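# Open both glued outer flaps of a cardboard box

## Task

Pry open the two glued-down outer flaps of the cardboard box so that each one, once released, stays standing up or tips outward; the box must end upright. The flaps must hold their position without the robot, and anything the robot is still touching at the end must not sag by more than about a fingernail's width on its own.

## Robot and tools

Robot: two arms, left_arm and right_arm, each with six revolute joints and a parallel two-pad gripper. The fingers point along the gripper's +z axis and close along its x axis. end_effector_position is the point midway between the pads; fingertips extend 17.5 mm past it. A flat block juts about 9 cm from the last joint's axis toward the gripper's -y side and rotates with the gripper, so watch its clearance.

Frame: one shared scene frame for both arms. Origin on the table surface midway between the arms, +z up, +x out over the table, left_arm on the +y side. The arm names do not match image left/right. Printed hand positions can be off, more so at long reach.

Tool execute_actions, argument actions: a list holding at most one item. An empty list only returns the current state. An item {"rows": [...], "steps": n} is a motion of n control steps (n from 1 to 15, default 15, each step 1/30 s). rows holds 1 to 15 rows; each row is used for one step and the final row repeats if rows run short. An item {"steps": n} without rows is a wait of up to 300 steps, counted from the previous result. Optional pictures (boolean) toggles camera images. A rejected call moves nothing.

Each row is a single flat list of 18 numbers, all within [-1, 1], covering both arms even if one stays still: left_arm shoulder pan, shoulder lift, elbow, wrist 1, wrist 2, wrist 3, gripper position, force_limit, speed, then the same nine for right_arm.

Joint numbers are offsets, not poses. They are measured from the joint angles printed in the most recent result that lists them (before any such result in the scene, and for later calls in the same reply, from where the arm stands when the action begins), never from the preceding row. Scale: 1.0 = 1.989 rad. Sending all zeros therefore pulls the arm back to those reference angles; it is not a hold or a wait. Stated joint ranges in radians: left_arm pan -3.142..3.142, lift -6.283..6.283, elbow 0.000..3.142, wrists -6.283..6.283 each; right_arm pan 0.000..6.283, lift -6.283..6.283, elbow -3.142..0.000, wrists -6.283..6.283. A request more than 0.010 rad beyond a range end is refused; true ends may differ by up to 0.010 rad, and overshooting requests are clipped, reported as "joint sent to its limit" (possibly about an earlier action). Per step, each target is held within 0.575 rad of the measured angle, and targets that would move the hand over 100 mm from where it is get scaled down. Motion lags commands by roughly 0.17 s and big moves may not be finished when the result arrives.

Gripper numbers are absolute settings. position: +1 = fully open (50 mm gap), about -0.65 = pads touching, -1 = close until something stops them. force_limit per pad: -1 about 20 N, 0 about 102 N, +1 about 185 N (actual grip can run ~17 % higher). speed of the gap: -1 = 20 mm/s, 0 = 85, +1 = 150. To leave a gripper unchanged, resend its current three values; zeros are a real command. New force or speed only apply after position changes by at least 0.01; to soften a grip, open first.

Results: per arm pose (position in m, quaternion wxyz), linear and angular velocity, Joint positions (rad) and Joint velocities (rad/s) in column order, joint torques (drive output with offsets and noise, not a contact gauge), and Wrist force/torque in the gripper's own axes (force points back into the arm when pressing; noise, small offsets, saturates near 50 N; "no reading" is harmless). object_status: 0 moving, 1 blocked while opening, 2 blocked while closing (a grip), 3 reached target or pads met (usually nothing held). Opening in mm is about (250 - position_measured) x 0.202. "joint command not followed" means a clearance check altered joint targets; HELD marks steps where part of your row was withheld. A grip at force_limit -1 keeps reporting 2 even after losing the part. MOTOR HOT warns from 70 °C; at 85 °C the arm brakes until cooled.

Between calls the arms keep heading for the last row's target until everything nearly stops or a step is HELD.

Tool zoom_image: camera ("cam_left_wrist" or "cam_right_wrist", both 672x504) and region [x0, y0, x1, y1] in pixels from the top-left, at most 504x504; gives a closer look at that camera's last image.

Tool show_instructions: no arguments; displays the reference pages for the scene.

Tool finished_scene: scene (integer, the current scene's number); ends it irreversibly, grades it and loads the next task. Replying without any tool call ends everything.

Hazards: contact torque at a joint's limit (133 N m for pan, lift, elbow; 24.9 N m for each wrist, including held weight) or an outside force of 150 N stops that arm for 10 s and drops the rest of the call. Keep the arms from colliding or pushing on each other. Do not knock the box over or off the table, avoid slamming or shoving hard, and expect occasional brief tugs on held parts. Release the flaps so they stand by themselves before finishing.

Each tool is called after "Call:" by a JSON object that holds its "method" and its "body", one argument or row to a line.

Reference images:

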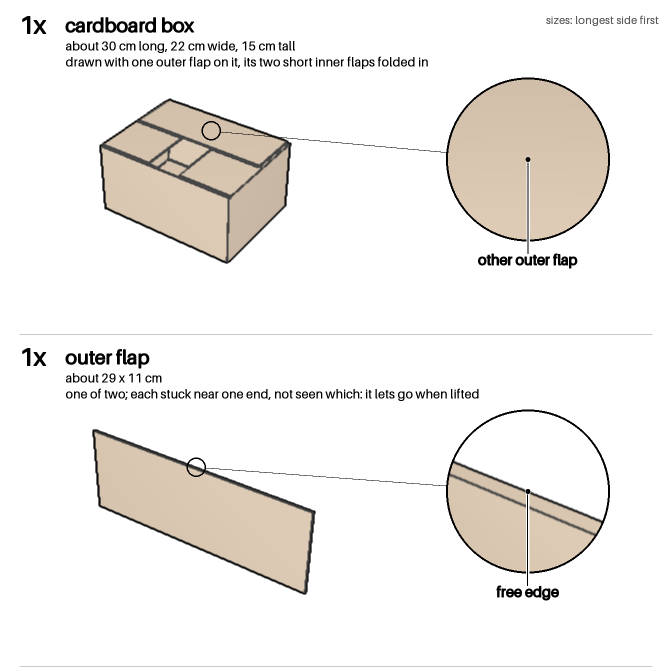

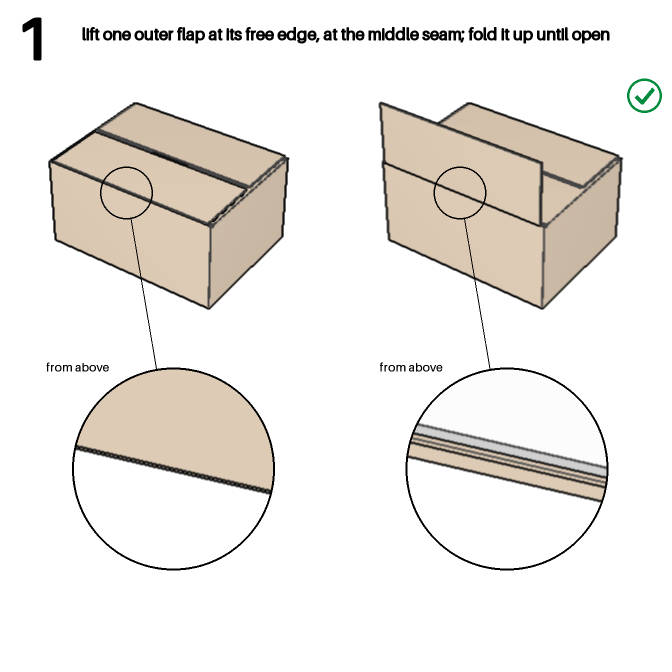

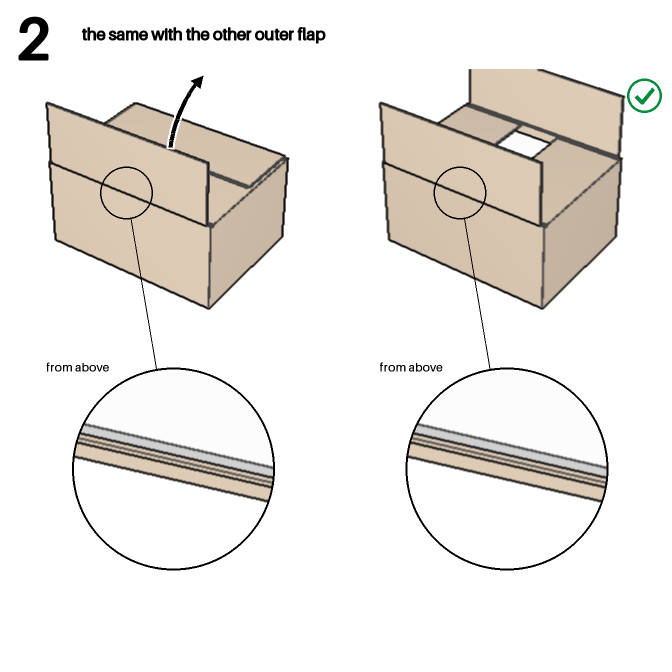

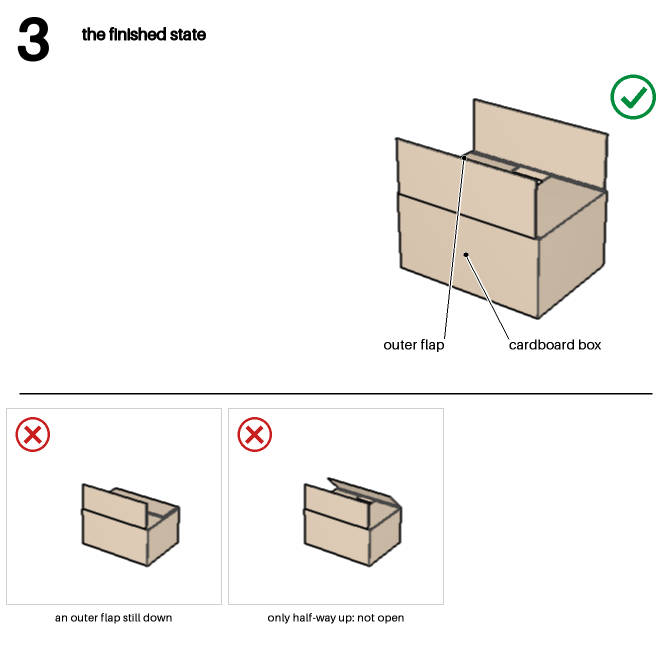

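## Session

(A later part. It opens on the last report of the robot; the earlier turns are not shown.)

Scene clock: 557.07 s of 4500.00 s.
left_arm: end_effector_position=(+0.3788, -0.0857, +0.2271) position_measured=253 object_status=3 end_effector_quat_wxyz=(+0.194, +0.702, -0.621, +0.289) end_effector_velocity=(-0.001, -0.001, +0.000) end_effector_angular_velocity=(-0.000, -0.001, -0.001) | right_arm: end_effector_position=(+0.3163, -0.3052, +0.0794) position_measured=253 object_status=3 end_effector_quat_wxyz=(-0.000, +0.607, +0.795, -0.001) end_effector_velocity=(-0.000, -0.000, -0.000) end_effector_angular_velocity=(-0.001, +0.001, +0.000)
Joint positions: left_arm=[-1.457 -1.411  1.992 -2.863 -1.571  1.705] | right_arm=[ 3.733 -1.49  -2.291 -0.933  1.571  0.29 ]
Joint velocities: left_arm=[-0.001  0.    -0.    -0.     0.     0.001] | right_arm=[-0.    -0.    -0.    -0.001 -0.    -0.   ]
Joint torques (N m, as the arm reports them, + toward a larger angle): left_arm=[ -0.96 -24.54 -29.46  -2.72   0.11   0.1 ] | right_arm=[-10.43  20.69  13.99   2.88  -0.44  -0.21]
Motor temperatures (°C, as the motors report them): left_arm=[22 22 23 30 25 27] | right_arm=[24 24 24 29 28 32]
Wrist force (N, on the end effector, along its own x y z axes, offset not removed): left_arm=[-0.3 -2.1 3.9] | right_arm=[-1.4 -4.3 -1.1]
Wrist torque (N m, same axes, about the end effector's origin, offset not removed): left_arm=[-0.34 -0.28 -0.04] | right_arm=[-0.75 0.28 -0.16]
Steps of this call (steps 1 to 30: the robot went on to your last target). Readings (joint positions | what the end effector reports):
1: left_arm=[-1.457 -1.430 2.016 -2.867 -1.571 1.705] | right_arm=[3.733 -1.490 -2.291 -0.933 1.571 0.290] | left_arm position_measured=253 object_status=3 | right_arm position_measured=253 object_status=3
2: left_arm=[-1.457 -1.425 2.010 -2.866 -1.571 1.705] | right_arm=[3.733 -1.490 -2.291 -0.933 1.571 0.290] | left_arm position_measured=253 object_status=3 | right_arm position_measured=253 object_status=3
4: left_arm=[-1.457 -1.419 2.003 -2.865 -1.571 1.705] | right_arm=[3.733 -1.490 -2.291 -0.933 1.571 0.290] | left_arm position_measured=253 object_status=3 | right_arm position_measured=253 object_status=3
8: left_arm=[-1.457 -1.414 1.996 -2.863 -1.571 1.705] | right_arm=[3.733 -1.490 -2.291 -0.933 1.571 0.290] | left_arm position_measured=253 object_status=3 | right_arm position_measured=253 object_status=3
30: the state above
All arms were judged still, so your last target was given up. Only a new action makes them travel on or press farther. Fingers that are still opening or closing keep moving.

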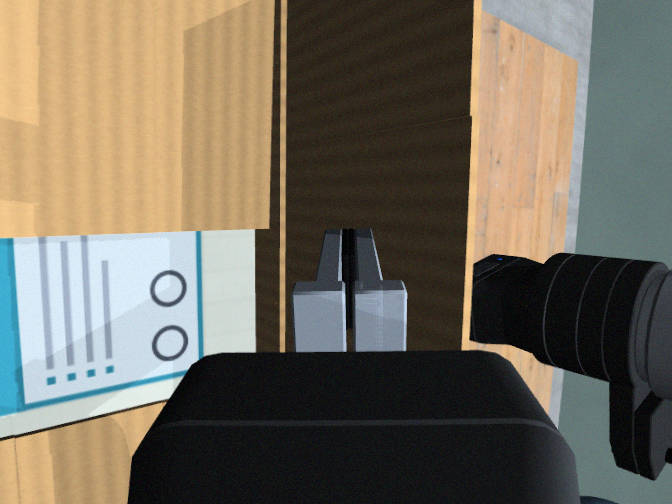

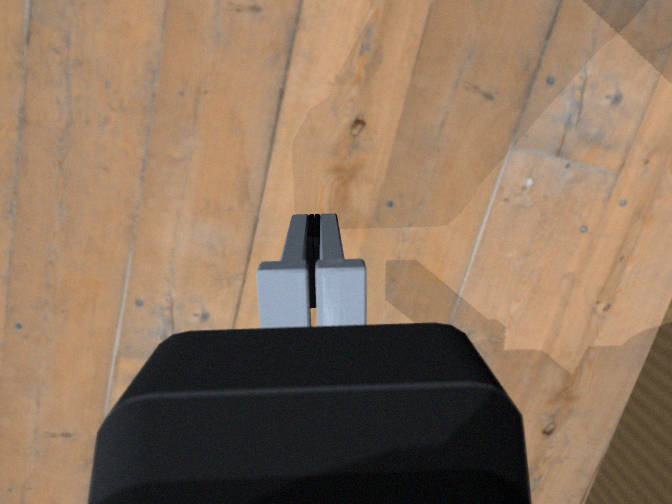

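Continue about 55 mm, then back off.

Call:
{"method": "execute_actions", "body": {
  "actions": [
    {"rows":[[0,0.008,-0.01,0.002,0,0,-1,0,0,-0.05,0,0,0,0,0,-1,0,0],[0,0.017,-0.021,0.004,0,0,-1,0,0,-0.1,0,0,0,0,0,-1,0,0],[0,0.025,-0.031,0.006,0,0,-1,0,0,-0.1,0,0,0,0,0,-1,0,0],[0,0.034,-0.042,0.008,0,0,-1,0,0,-0.1,0,0,0,0,0,-1,0,0],[0,0.042,-0.052,0.01,0,0,-1,0,0,-0.1,0,0,0,0,0,-1,0,0],[0,0.051,-0.062,0.011,0,0,-1,0,0,-0.1,0,0,0,0,0,-1,0,0],[0,0.06,-0.074,0.014,0,0,-1,0,0,-0.1,0,0,0,0,0,-1,0,0]]}
  ],
  "pictures": false
}}

Call:
{"method": "execute_actions", "body": {
  "actions": [
    {"steps":30}
  ],
  "pictures": false
}}

Call:
{"method": "execute_actions", "body": {
  "actions": [
    {"rows":[[0,-0.09,0.04,0.05,0,0,-1,0,0,0,0,0,0,0,0,-1,0,0]]}
  ],
  "pictures": false
}}

Call:
{"method": "execute_actions", "body": {
  "actions": [
    {"steps":40}
  ]
}}

Scene clock: 567.43 s of 4500.00 s.
left_arm: end_effector_position=(+0.3916, -0.1345, +0.2255) position_measured=253 object_status=3 end_effector_quat_wxyz=(+0.193, +0.702, -0.621, +0.289) end_effector_velocity=(+0.009, -0.036, -0.002) end_effector_angular_velocity=(-0.001, -0.001, -0.002) | right_arm: end_effector_position=(+0.3250, -0.3763, +0.0794) position_measured=253 object_status=3 end_effector_quat_wxyz=(-0.000, +0.679, +0.734, -0.001) end_effector_velocity=(+0.001, -0.027, -0.000) end_effector_angular_velocity=(-0.002, +0.001, -0.071)
Joint positions: left_arm=[-1.457 -1.302  1.858 -2.837 -1.571  1.705] | right_arm=[ 3.543 -1.49  -2.291 -0.933  1.571  0.29 ]
Joint velocities: left_arm=[-0.001  0.08  -0.1    0.018  0.     0.001] | right_arm=[-0.07  -0.    -0.    -0.001 -0.001  0.   ]
Joint torques (N m, as the arm reports them, + toward a larger angle): left_arm=[ -0.83 -32.36 -26.81  -2.64   0.19   0.03] | right_arm=[-10.75  21.47  14.53   2.96  -0.46  -0.18]
Motor temperatures (°C, as the motors report them): left_arm=[22 22 23 30 25 27] | right_arm=[24 24 24 29 28 32]
Wrist force (N, on the end effector, along its own x y z axes, offset not removed): left_arm=[-3.9 -0.4 6.2] | right_arm=[-1.9 -0.8 -1.7]
Wrist torque (N m, same axes, about the end effector's origin, offset not removed): left_arm=[0.18 0.51 -0.06] | right_arm=[-0.04 0.42 -0.11]
Steps of this call (steps 1 to 90: nothing new was sent; then 6.87 s passed at rest; steps 91 to 105: all 15 steps of this action). Readings (joint positions | what the end effector reports):
91: left_arm=[-1.457 -1.411 1.992 -2.863 -1.571 1.705] | right_arm=[3.733 -1.490 -2.291 -0.933 1.571 0.290] | left_arm position_measured=253 object_status=3 | right_arm position_measured=253 object_status=3
92: left_arm=[-1.457 -1.409 1.991 -2.862 -1.571 1.705] | right_arm=[3.730 -1.490 -2.291 -0.933 1.571 0.290] | left_arm position_measured=253 object_status=3 | right_arm position_measured=253 object_status=3
94: left_arm=[-1.457 -1.399 1.978 -2.860 -1.571 1.705] | right_arm=[3.688 -1.490 -2.291 -0.933 1.571 0.290] | left_arm position_measured=253 object_status=3 | right_arm position_measured=253 object_status=3
98: left_arm=[-1.457 -1.354 1.923 -2.849 -1.571 1.705] | right_arm=[3.590 -1.490 -2.291 -0.933 1.571 0.290] | left_arm position_measured=253 object_status=3 | right_arm position_measured=253 object_status=3
105: the state above

Scene clock: 568.43 s of 4500.00 s.
left_arm: end_effector_position=(+0.3928, -0.1392, +0.2253) position_measured=253 object_status=3 end_effector_quat_wxyz=(+0.194, +0.702, -0.621, +0.289) end_effector_velocity=(+0.001, +0.001, -0.000) end_effector_angular_velocity=(+0.001, +0.000, +0.001) | right_arm: end_effector_position=(+0.3250, -0.3797, +0.0794) position_measured=253 object_status=3 end_effector_quat_wxyz=(-0.000, +0.683, +0.731, -0.001) end_effector_velocity=(+0.000, +0.000, -0.000) end_effector_angular_velocity=(-0.000, +0.000, -0.000)
Joint positions: left_arm=[-1.457 -1.291  1.845 -2.835 -1.571  1.705] | right_arm=[ 3.534 -1.49  -2.291 -0.933  1.571  0.29 ]
Joint velocities: left_arm=[ 0.001 -0.     0.001  0.     0.     0.   ] | right_arm=[ 0.    -0.001  0.     0.001  0.     0.   ]
Joint torques (N m, as the arm reports them, + toward a larger angle): left_arm=[ -1.07 -30.68 -29.44  -2.52   0.15   0.06] | right_arm=[-11.1   22.08  18.35   3.14  -0.49   0.07]
Motor temperatures (°C, as the motors report them): left_arm=[22 22 23 30 25 27] | right_arm=[24 24 24 29 28 32]
Wrist force (N, on the end effector, along its own x y z axes, offset not removed): left_arm=[1.0 0.1 2.1] | right_arm=[2.5 -1.5 -0.7]
Wrist torque (N m, same axes, about the end effector's origin, offset not removed): left_arm=[0.26 -0.28 -0.20] | right_arm=[-0.25 -0.44 -0.24]
Steps of this call (steps 1 to 30: the robot went on to your last target). Readings (joint positions | what the end effector reports):
1: left_arm=[-1.457 -1.299 1.855 -2.837 -1.571 1.705] | right_arm=[3.541 -1.490 -2.291 -0.933 1.571 0.290] | left_arm position_measured=253 object_status=3 | right_arm position_measured=253 object_status=3
2: left_arm=[-1.457 -1.297 1.853 -2.836 -1.571 1.705] | right_arm=[3.540 -1.490 -2.291 -0.933 1.571 0.290] | left_arm position_measured=253 object_status=3 | right_arm position_measured=253 object_status=3
4: left_arm=[-1.457 -1.295 1.850 -2.836 -1.571 1.705] | right_arm=[3.538 -1.490 -2.291 -0.933 1.571 0.290] | left_arm position_measured=253 object_status=3 | right_arm position_measured=253 object_status=3
8: left_arm=[-1.457 -1.293 1.847 -2.835 -1.571 1.705] | right_arm=[3.536 -1.490 -2.291 -0.933 1.571 0.290] | left_arm position_measured=253 object_status=3 | right_arm position_measured=253 object_status=3
30: the state above
All arms were judged still, so your last target was given up. Only a new action makes them travel on or press farther. Fingers that are still opening or closing keep moving.

Scene clock: 568.93 s of 4500.00 s.
left_arm: end_effector_position=(+0.3793, -0.0875, +0.2715) position_measured=253 object_status=3 end_effector_quat_wxyz=(+0.193, +0.702, -0.621, +0.289) end_effector_velocity=(-0.003, +0.017, +0.018) end_effector_angular_velocity=(-0.008, -0.002, +0.002) | right_arm: end_effector_position=(+0.3250, -0.3797, +0.0794) position_measured=253 object_status=3 end_effector_quat_wxyz=(-0.000, +0.683, +0.731, -0.001) end_effector_velocity=(-0.000, +0.000, +0.000) end_effector_angular_velocity=(+0.000, +0.000, +0.001)
Joint positions: left_arm=[-1.457 -1.463  1.922 -2.739 -1.571  1.705] | right_arm=[ 3.534 -1.49  -2.291 -0.933  1.571  0.29 ]
Joint velocities: left_arm=[ 0.002 -0.059  0.021  0.03  -0.     0.001] | right_arm=[ 0.     0.001 -0.001 -0.     0.    -0.001]
Joint torques (N m, as the arm reports them, + toward a larger angle): left_arm=[ -0.69 -36.77 -18.69  -2.22   0.21   0.09] | right_arm=[-11.14  21.2   17.73   2.99  -0.19   0.01]
Motor temperatures (°C, as the motors report them): left_arm=[22 22 23 30 25 27] | right_arm=[24 24 24 29 28 32]
Wrist force (N, on the end effector, along its own x y z axes, offset not removed): left_arm=[1.7 -5.0 3.7] | right_arm=[-0.2 -1.0 0.8]
Wrist torque (N m, same axes, about the end effector's origin, offset not removed): left_arm=[-0.77 -0.31 -0.19] | right_arm=[-0.07 0.02 -0.03]
Steps of this call (steps 1 to 15: all 15 steps of this action). Readings (joint positions | what the end effector reports):
1: left_arm=[-1.457 -1.291 1.845 -2.835 -1.571 1.705] | right_arm=[3.534 -1.490 -2.291 -0.933 1.571 0.290] | left_arm position_measured=253 object_status=3 | right_arm position_measured=253 object_status=3
2: left_arm=[-1.457 -1.294 1.848 -2.832 -1.571 1.705] | right_arm=[3.534 -1.490 -2.291 -0.933 1.571 0.290] | left_arm position_measured=253 object_status=3 | right_arm position_measured=253 object_status=3
4: left_arm=[-1.457 -1.336 1.873 -2.801 -1.571 1.705] | right_arm=[3.534 -1.490 -2.291 -0.933 1.571 0.290] | left_arm position_measured=253 object_status=3 | right_arm position_measured=253 object_status=3
8: left_arm=[-1.457 -1.423 1.906 -2.759 -1.571 1.705] | right_arm=[3.534 -1.490 -2.291 -0.933 1.571 0.290] | left_arm position_measured=253 object_status=3 | right_arm position_measured=253 object_status=3
15: the state above

Scene clock: 570.27 s of 4500.00 s.
left_arm: end_effector_position=(+0.3787, -0.0853, +0.2738) position_measured=253 object_status=3 end_effector_quat_wxyz=(+0.194, +0.702, -0.621, +0.289) end_effector_velocity=(-0.000, -0.000, +0.000) end_effector_angular_velocity=(-0.001, -0.001, -0.001) | right_arm: end_effector_position=(+0.3250, -0.3797, +0.0794) position_measured=253 object_status=3 end_effector_quat_wxyz=(-0.000, +0.683, +0.731, -0.001) end_effector_velocity=(+0.000, +0.000, +0.000) end_effector_angular_velocity=(+0.001, -0.001, +0.001)
Joint positions: left_arm=[-1.457 -1.47   1.925 -2.736 -1.571  1.705] | right_arm=[ 3.534 -1.49  -2.291 -0.933  1.571  0.29 ]
Joint velocities: left_arm=[-0.     0.    -0.001 -0.     0.     0.   ] | right_arm=[-0.     0.     0.001  0.     0.001 -0.001]
Joint torques (N m, as the arm reports them, + toward a larger angle): left_arm=[ -0.99 -38.19 -17.2   -2.43   0.15   0.12] | right_arm=[-10.6   20.13  18.51   2.81  -0.39  -0.15]
Motor temperatures (°C, as the motors report them): left_arm=[22 22 23 30 25 27] | right_arm=[24 24 24 29 28 32]
Wrist force (N, on the end effector, along its own x y z axes, offset not removed): left_arm=[-2.1 -0.3 4.1] | right_arm=[-1.9 -0.4 -2.8]
Wrist torque (N m, same axes, about the end effector's origin, offset not removed): left_arm=[0.10 0.35 -0.01] | right_arm=[-0.01 0.40 0.02]
Steps of this call (steps 1 to 15: the robot went on to your last target; steps 16 to 40: nothing new was sent). Readings (joint positions | what the end effector reports):
1: left_arm=[-1.457 -1.464 1.922 -2.738 -1.571 1.705] | right_arm=[3.534 -1.490 -2.291 -0.933 1.571 0.290] | left_arm position_measured=253 object_status=3 | right_arm position_measured=253 object_status=3
2: left_arm=[-1.457 -1.466 1.923 -2.738 -1.571 1.705] | right_arm=[3.534 -1.490 -2.291 -0.933 1.571 0.290] | left_arm position_measured=253 object_status=3 | right_arm position_measured=253 object_status=3
4: left_arm=[-1.457 -1.467 1.924 -2.737 -1.571 1.705] | right_arm=[3.534 -1.490 -2.291 -0.933 1.571 0.290] | left_arm position_measured=253 object_status=3 | right_arm position_measured=253 object_status=3
8: left_arm=[-1.457 -1.469 1.924 -2.736 -1.571 1.705] | right_arm=[3.534 -1.490 -2.291 -0.933 1.571 0.290] | left_arm position_measured=253 object_status=3 | right_arm position_measured=253 object_status=3
40: the state above
All arms were judged still, so your last target was given up. Only a new action makes them travel on or press farther. Fingers that are still opening or closing keep moving.

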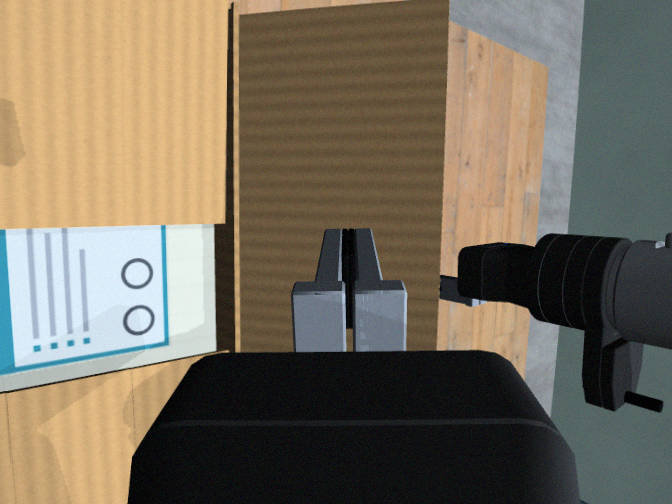

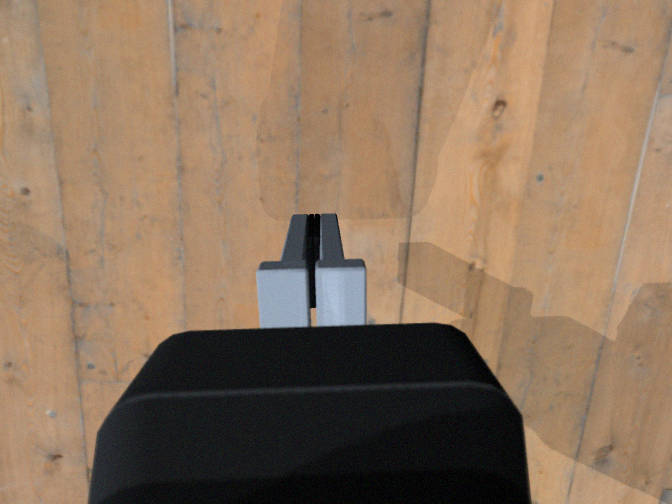

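Call:
{"method": "execute_actions", "body": {
  "actions": [
    {"rows":[[0,0.05,-0.3,0.25,0,0,-1,0,0,0,0,0,0,0,0,-1,0,0]]}
  ],
  "pictures": false
}}

Call:
{"method": "execute_actions", "body": {
  "actions": [
    {"steps":25}
  ],
  "pictures": false
}}

Call:
{"method": "execute_actions", "body": {
  "actions": [
    {"rows":[[-0.1,0.05,0,0.307,0,0,-1,0,0,0,0,0,0,0,0,-1,0,0]]}
  ],
  "pictures": false
}}

Call:
{"method": "execute_actions", "body": {
  "actions": [
    {"steps":30}
  ]
}}

Scene clock: 578.00 s of 4500.00 s.
left_arm: end_effector_position=(+0.3977, -0.1578, +0.4234) position_measured=253 object_status=3 end_effector_quat_wxyz=(+0.192, +0.703, -0.622, +0.286) end_effector_velocity=(+0.015, -0.057, +0.256) end_effector_angular_velocity=(-0.053, -0.013, +0.000) | right_arm: end_effector_position=(+0.3250, -0.3797, +0.0794) position_measured=253 object_status=3 end_effector_quat_wxyz=(-0.000, +0.683, +0.731, -0.001) end_effector_velocity=(+0.000, +0.000, -0.000) end_effector_angular_velocity=(-0.000, +0.000, +0.001)
Joint positions: left_arm=[-1.457 -1.384  1.423 -2.314 -1.571  1.705] | right_arm=[ 3.534 -1.49  -2.291 -0.933  1.571  0.29 ]
Joint velocities: left_arm=[-0.     0.099 -0.736  0.582 -0.    -0.001] | right_arm=[ 0.    -0.001  0.     0.     0.    -0.001]
Joint torques (N m, as the arm reports them, + toward a larger angle): left_arm=[ -0.21 -28.46 -20.67  -1.39   0.12   0.12] | right_arm=[-9.11 21.36 17.68  2.91 -0.36  0.14]
Motor temperatures (°C, as the motors report them): left_arm=[22 22 23 30 25 27] | right_arm=[24 24 24 29 28 32]
Wrist force (N, on the end effector, along its own x y z axes, offset not removed): left_arm=[0.2 -2.2 1.8] | right_arm=[-0.1 0.3 -0.8]
Wrist torque (N m, same axes, about the end effector's origin, offset not removed): left_arm=[-0.36 0.11 0.13] | right_arm=[0.05 -0.03 -0.15]
Steps of this call (steps 1 to 90: nothing new was sent; then 4.23 s passed at rest; steps 91 to 105: all 15 steps of this action). Readings (joint positions | what the end effector reports):
91: left_arm=[-1.457 -1.470 1.925 -2.736 -1.571 1.705] | right_arm=[3.534 -1.490 -2.291 -0.933 1.571 0.290] | left_arm position_measured=253 object_status=3 | right_arm position_measured=253 object_status=3
92: left_arm=[-1.457 -1.468 1.922 -2.732 -1.571 1.705] | right_arm=[3.534 -1.490 -2.291 -0.933 1.571 0.290] | left_arm position_measured=253 object_status=3 | right_arm position_measured=253 object_status=3
94: left_arm=[-1.457 -1.450 1.874 -2.684 -1.571 1.705] | right_arm=[3.534 -1.490 -2.291 -0.933 1.571 0.290] | left_arm position_measured=253 object_status=3 | right_arm position_measured=253 object_status=3
98: left_arm=[-1.457 -1.424 1.698 -2.537 -1.571 1.705] | right_arm=[3.534 -1.490 -2.291 -0.933 1.571 0.290] | left_arm position_measured=253 object_status=3 | right_arm position_measured=253 object_status=3
105: the state above

Scene clock: 578.83 s of 4500.00 s.
left_arm: end_effector_position=(+0.3993, -0.1638, +0.4563) position_measured=253 object_status=3 end_effector_quat_wxyz=(+0.194, +0.702, -0.621, +0.289) end_effector_velocity=(-0.001, -0.000, +0.001) end_effector_angular_velocity=(+0.000, -0.000, -0.001) | right_arm: end_effector_position=(+0.3250, -0.3797, +0.0794) position_measured=253 object_status=3 end_effector_quat_wxyz=(-0.000, +0.683, +0.731, -0.001) end_effector_velocity=(-0.001, -0.000, -0.000) end_effector_angular_velocity=(+0.001, +0.000, -0.001)
Joint positions: left_arm=[-1.457 -1.371  1.328 -2.238 -1.571  1.705] | right_arm=[ 3.534 -1.49  -2.291 -0.933  1.571  0.29 ]
Joint velocities: left_arm=[-0.001  0.    -0.002  0.001  0.    -0.   ] | right_arm=[-0.     0.001 -0.002  0.001  0.001  0.   ]
Joint torques (N m, as the arm reports them, + toward a larger angle): left_arm=[ -0.78 -30.81 -31.8   -2.3    0.2    0.13] | right_arm=[-9.19 20.88 18.81  2.72 -0.22 -0.02]
Motor temperatures (°C, as the motors report them): left_arm=[22 22 23 30 25 27] | right_arm=[24 24 24 29 28 32]
Wrist force (N, on the end effector, along its own x y z axes, offset not removed): left_arm=[-2.7 -2.1 3.7] | right_arm=[-0.1 0.1 -0.9]
Wrist torque (N m, same axes, about the end effector's origin, offset not removed): left_arm=[-0.34 0.50 0.23] | right_arm=[0.00 0.04 0.03]
Steps of this call (steps 1 to 25: the robot went on to your last target). Readings (joint positions | what the end effector reports):
1: left_arm=[-1.457 -1.381 1.401 -2.297 -1.571 1.705] | right_arm=[3.534 -1.490 -2.291 -0.933 1.571 0.290] | left_arm position_measured=253 object_status=3 | right_arm position_measured=253 object_status=3
2: left_arm=[-1.457 -1.378 1.385 -2.283 -1.571 1.705] | right_arm=[3.534 -1.490 -2.291 -0.933 1.571 0.290] | left_arm position_measured=253 object_status=3 | right_arm position_measured=253 object_status=3
4: left_arm=[-1.457 -1.375 1.362 -2.265 -1.571 1.705] | right_arm=[3.534 -1.490 -2.291 -0.933 1.571 0.290] | left_arm position_measured=253 object_status=3 | right_arm position_measured=253 object_status=3
8: left_arm=[-1.457 -1.372 1.340 -2.248 -1.571 1.705] | right_arm=[3.534 -1.490 -2.291 -0.933 1.571 0.290] | left_arm position_measured=253 object_status=3 | right_arm position_measured=253 object_status=3
25: the state above

Scene clock: 579.33 s of 4500.00 s.
left_arm: end_effector_position=(+0.2795, -0.1304, +0.3012) position_measured=253 object_status=3 end_effector_quat_wxyz=(-0.046, -0.691, +0.719, -0.058) end_effector_velocity=(-0.201, +0.171, -0.230) end_effector_angular_velocity=(+1.123, +0.106, -0.282) | right_arm: end_effector_position=(+0.3250, -0.3797, +0.0794) position_measured=253 object_status=3 end_effector_quat_wxyz=(-0.000, +0.683, +0.731, -0.001) end_effector_velocity=(-0.000, -0.000, +0.000) end_effector_angular_velocity=(+0.001, -0.000, +0.002)
Joint positions: left_arm=[-1.619 -1.289  1.328 -1.759 -1.571  1.705] | right_arm=[ 3.534 -1.49  -2.291 -0.933  1.571  0.29 ]
Joint velocities: left_arm=[-0.282  0.136  0.     0.992 -0.    -0.   ] | right_arm=[-0.     0.001 -0.001  0.     0.001 -0.002]
Joint torques (N m, as the arm reports them, + toward a larger angle): left_arm=[ -1.39 -40.37 -22.06  -2.12   0.24   0.05] | right_arm=[-8.73 22.76 19.01  3.1  -0.39 -0.09]
Motor temperatures (°C, as the motors report them): left_arm=[22 22 23 30 25 27] | right_arm=[24 24 24 29 28 32]
Wrist force (N, on the end effector, along its own x y z axes, offset not removed): left_arm=[-2.4 -2.2 4.9] | right_arm=[-1.4 -3.0 0.3]
Wrist torque (N m, same axes, about the end effector's origin, offset not removed): left_arm=[-0.09 0.35 0.14] | right_arm=[-0.42 0.17 0.10]
Steps of this call (steps 1 to 15: all 15 steps of this action). Readings (joint positions | what the end effector reports):
1: left_arm=[-1.457 -1.371 1.328 -2.238 -1.571 1.705] | right_arm=[3.534 -1.490 -2.291 -0.933 1.571 0.290] | left_arm position_measured=253 object_status=3 | right_arm position_measured=253 object_status=3
2: left_arm=[-1.460 -1.369 1.328 -2.235 -1.571 1.705] | right_arm=[3.534 -1.490 -2.291 -0.933 1.571 0.290] | left_arm position_measured=253 object_status=3 | right_arm position_measured=253 object_status=3
4: left_arm=[-1.485 -1.355 1.328 -2.189 -1.571 1.705] | right_arm=[3.534 -1.490 -2.291 -0.933 1.571 0.290] | left_arm position_measured=253 object_status=3 | right_arm position_measured=253 object_status=3
8: left_arm=[-1.533 -1.331 1.328 -2.037 -1.571 1.705] | right_arm=[3.534 -1.490 -2.291 -0.933 1.571 0.290] | left_arm position_measured=253 object_status=3 | right_arm position_measured=253 object_status=3
15: the state above

Scene clock: 580.33 s of 4500.00 s.
left_arm: end_effector_position=(+0.2542, -0.1056, +0.2738) position_measured=253 object_status=3 end_effector_quat_wxyz=(-0.000, -0.679, +0.734, -0.000) end_effector_velocity=(-0.000, +0.000, -0.000) end_effector_angular_velocity=(+0.001, +0.000, -0.000) | right_arm: end_effector_position=(+0.3250, -0.3797, +0.0794) position_measured=253 object_status=3 end_effector_quat_wxyz=(-0.000, +0.683, +0.731, -0.001) end_effector_velocity=(+0.001, +0.000, +0.000) end_effector_angular_velocity=(-0.001, -0.001, +0.002)
Joint positions: left_arm=[-1.656 -1.271  1.328 -1.628 -1.571  1.705] | right_arm=[ 3.534 -1.49  -2.291 -0.933  1.571  0.29 ]
Joint velocities: left_arm=[-0.  0.  0.  0. -0.  0.] | right_arm=[ 0.    -0.001  0.001  0.001 -0.001 -0.002]
Joint torques (N m, as the arm reports them, + toward a larger angle): left_arm=[ -6.76 -34.87 -25.8   -1.56   0.15   0.03] | right_arm=[-9.13 21.93 18.03  2.85 -0.28  0.09]
Motor temperatures (°C, as the motors report them): left_arm=[22 22 23 30 25 27] | right_arm=[24 24 24 29 28 32]
Wrist force (N, on the end effector, along its own x y z axes, offset not removed): left_arm=[-2.0 -0.5 1.9] | right_arm=[0.5 -2.7 -0.4]
Wrist torque (N m, same axes, about the end effector's origin, offset not removed): left_arm=[-0.10 0.30 0.11] | right_arm=[-0.23 -0.01 -0.10]
Steps of this call (steps 1 to 30: the robot went on to your last target). Readings (joint positions | what the end effector reports):
1: left_arm=[-1.627 -1.285 1.328 -1.729 -1.571 1.705] | right_arm=[3.534 -1.490 -2.291 -0.933 1.571 0.290] | left_arm position_measured=253 object_status=3 | right_arm position_measured=253 object_status=3
2: left_arm=[-1.634 -1.282 1.328 -1.706 -1.571 1.705] | right_arm=[3.534 -1.490 -2.291 -0.933 1.571 0.290] | left_arm position_measured=253 object_status=3 | right_arm position_measured=253 object_status=3
4: left_arm=[-1.643 -1.278 1.328 -1.675 -1.571 1.705] | right_arm=[3.534 -1.490 -2.291 -0.933 1.571 0.290] | left_arm position_measured=253 object_status=3 | right_arm position_measured=253 object_status=3
8: left_arm=[-1.651 -1.274 1.328 -1.644 -1.571 1.705] | right_arm=[3.534 -1.490 -2.291 -0.933 1.571 0.290] | left_arm position_measured=253 object_status=3 | right_arm position_measured=253 object_status=3
30: the state above
All arms were judged still, so your last target was given up. Only a new action makes them travel on or press farther. Fingers that are still opening or closing keep moving.

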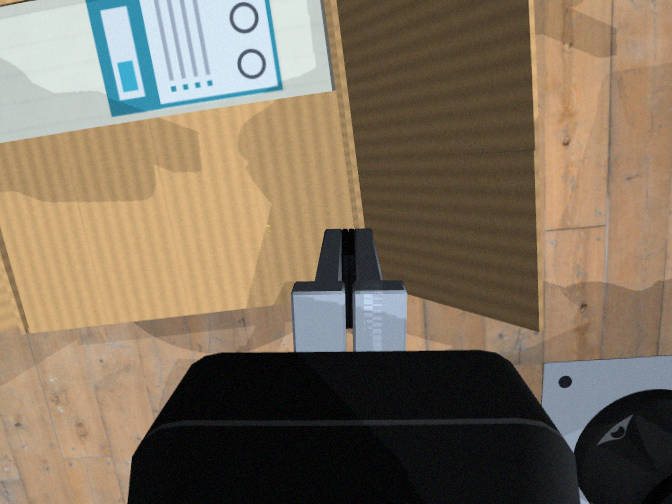

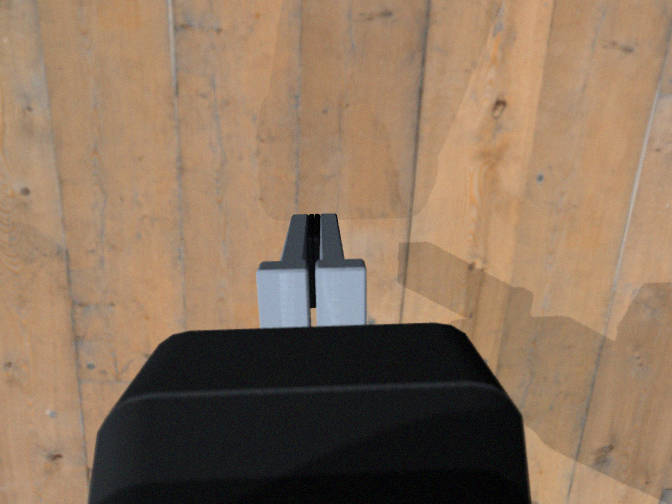

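Both flaps are leaning outward.

Call:
{"method": "finished_scene", "body": {
  "scene": 1
}}

The scene is finished: the task was done.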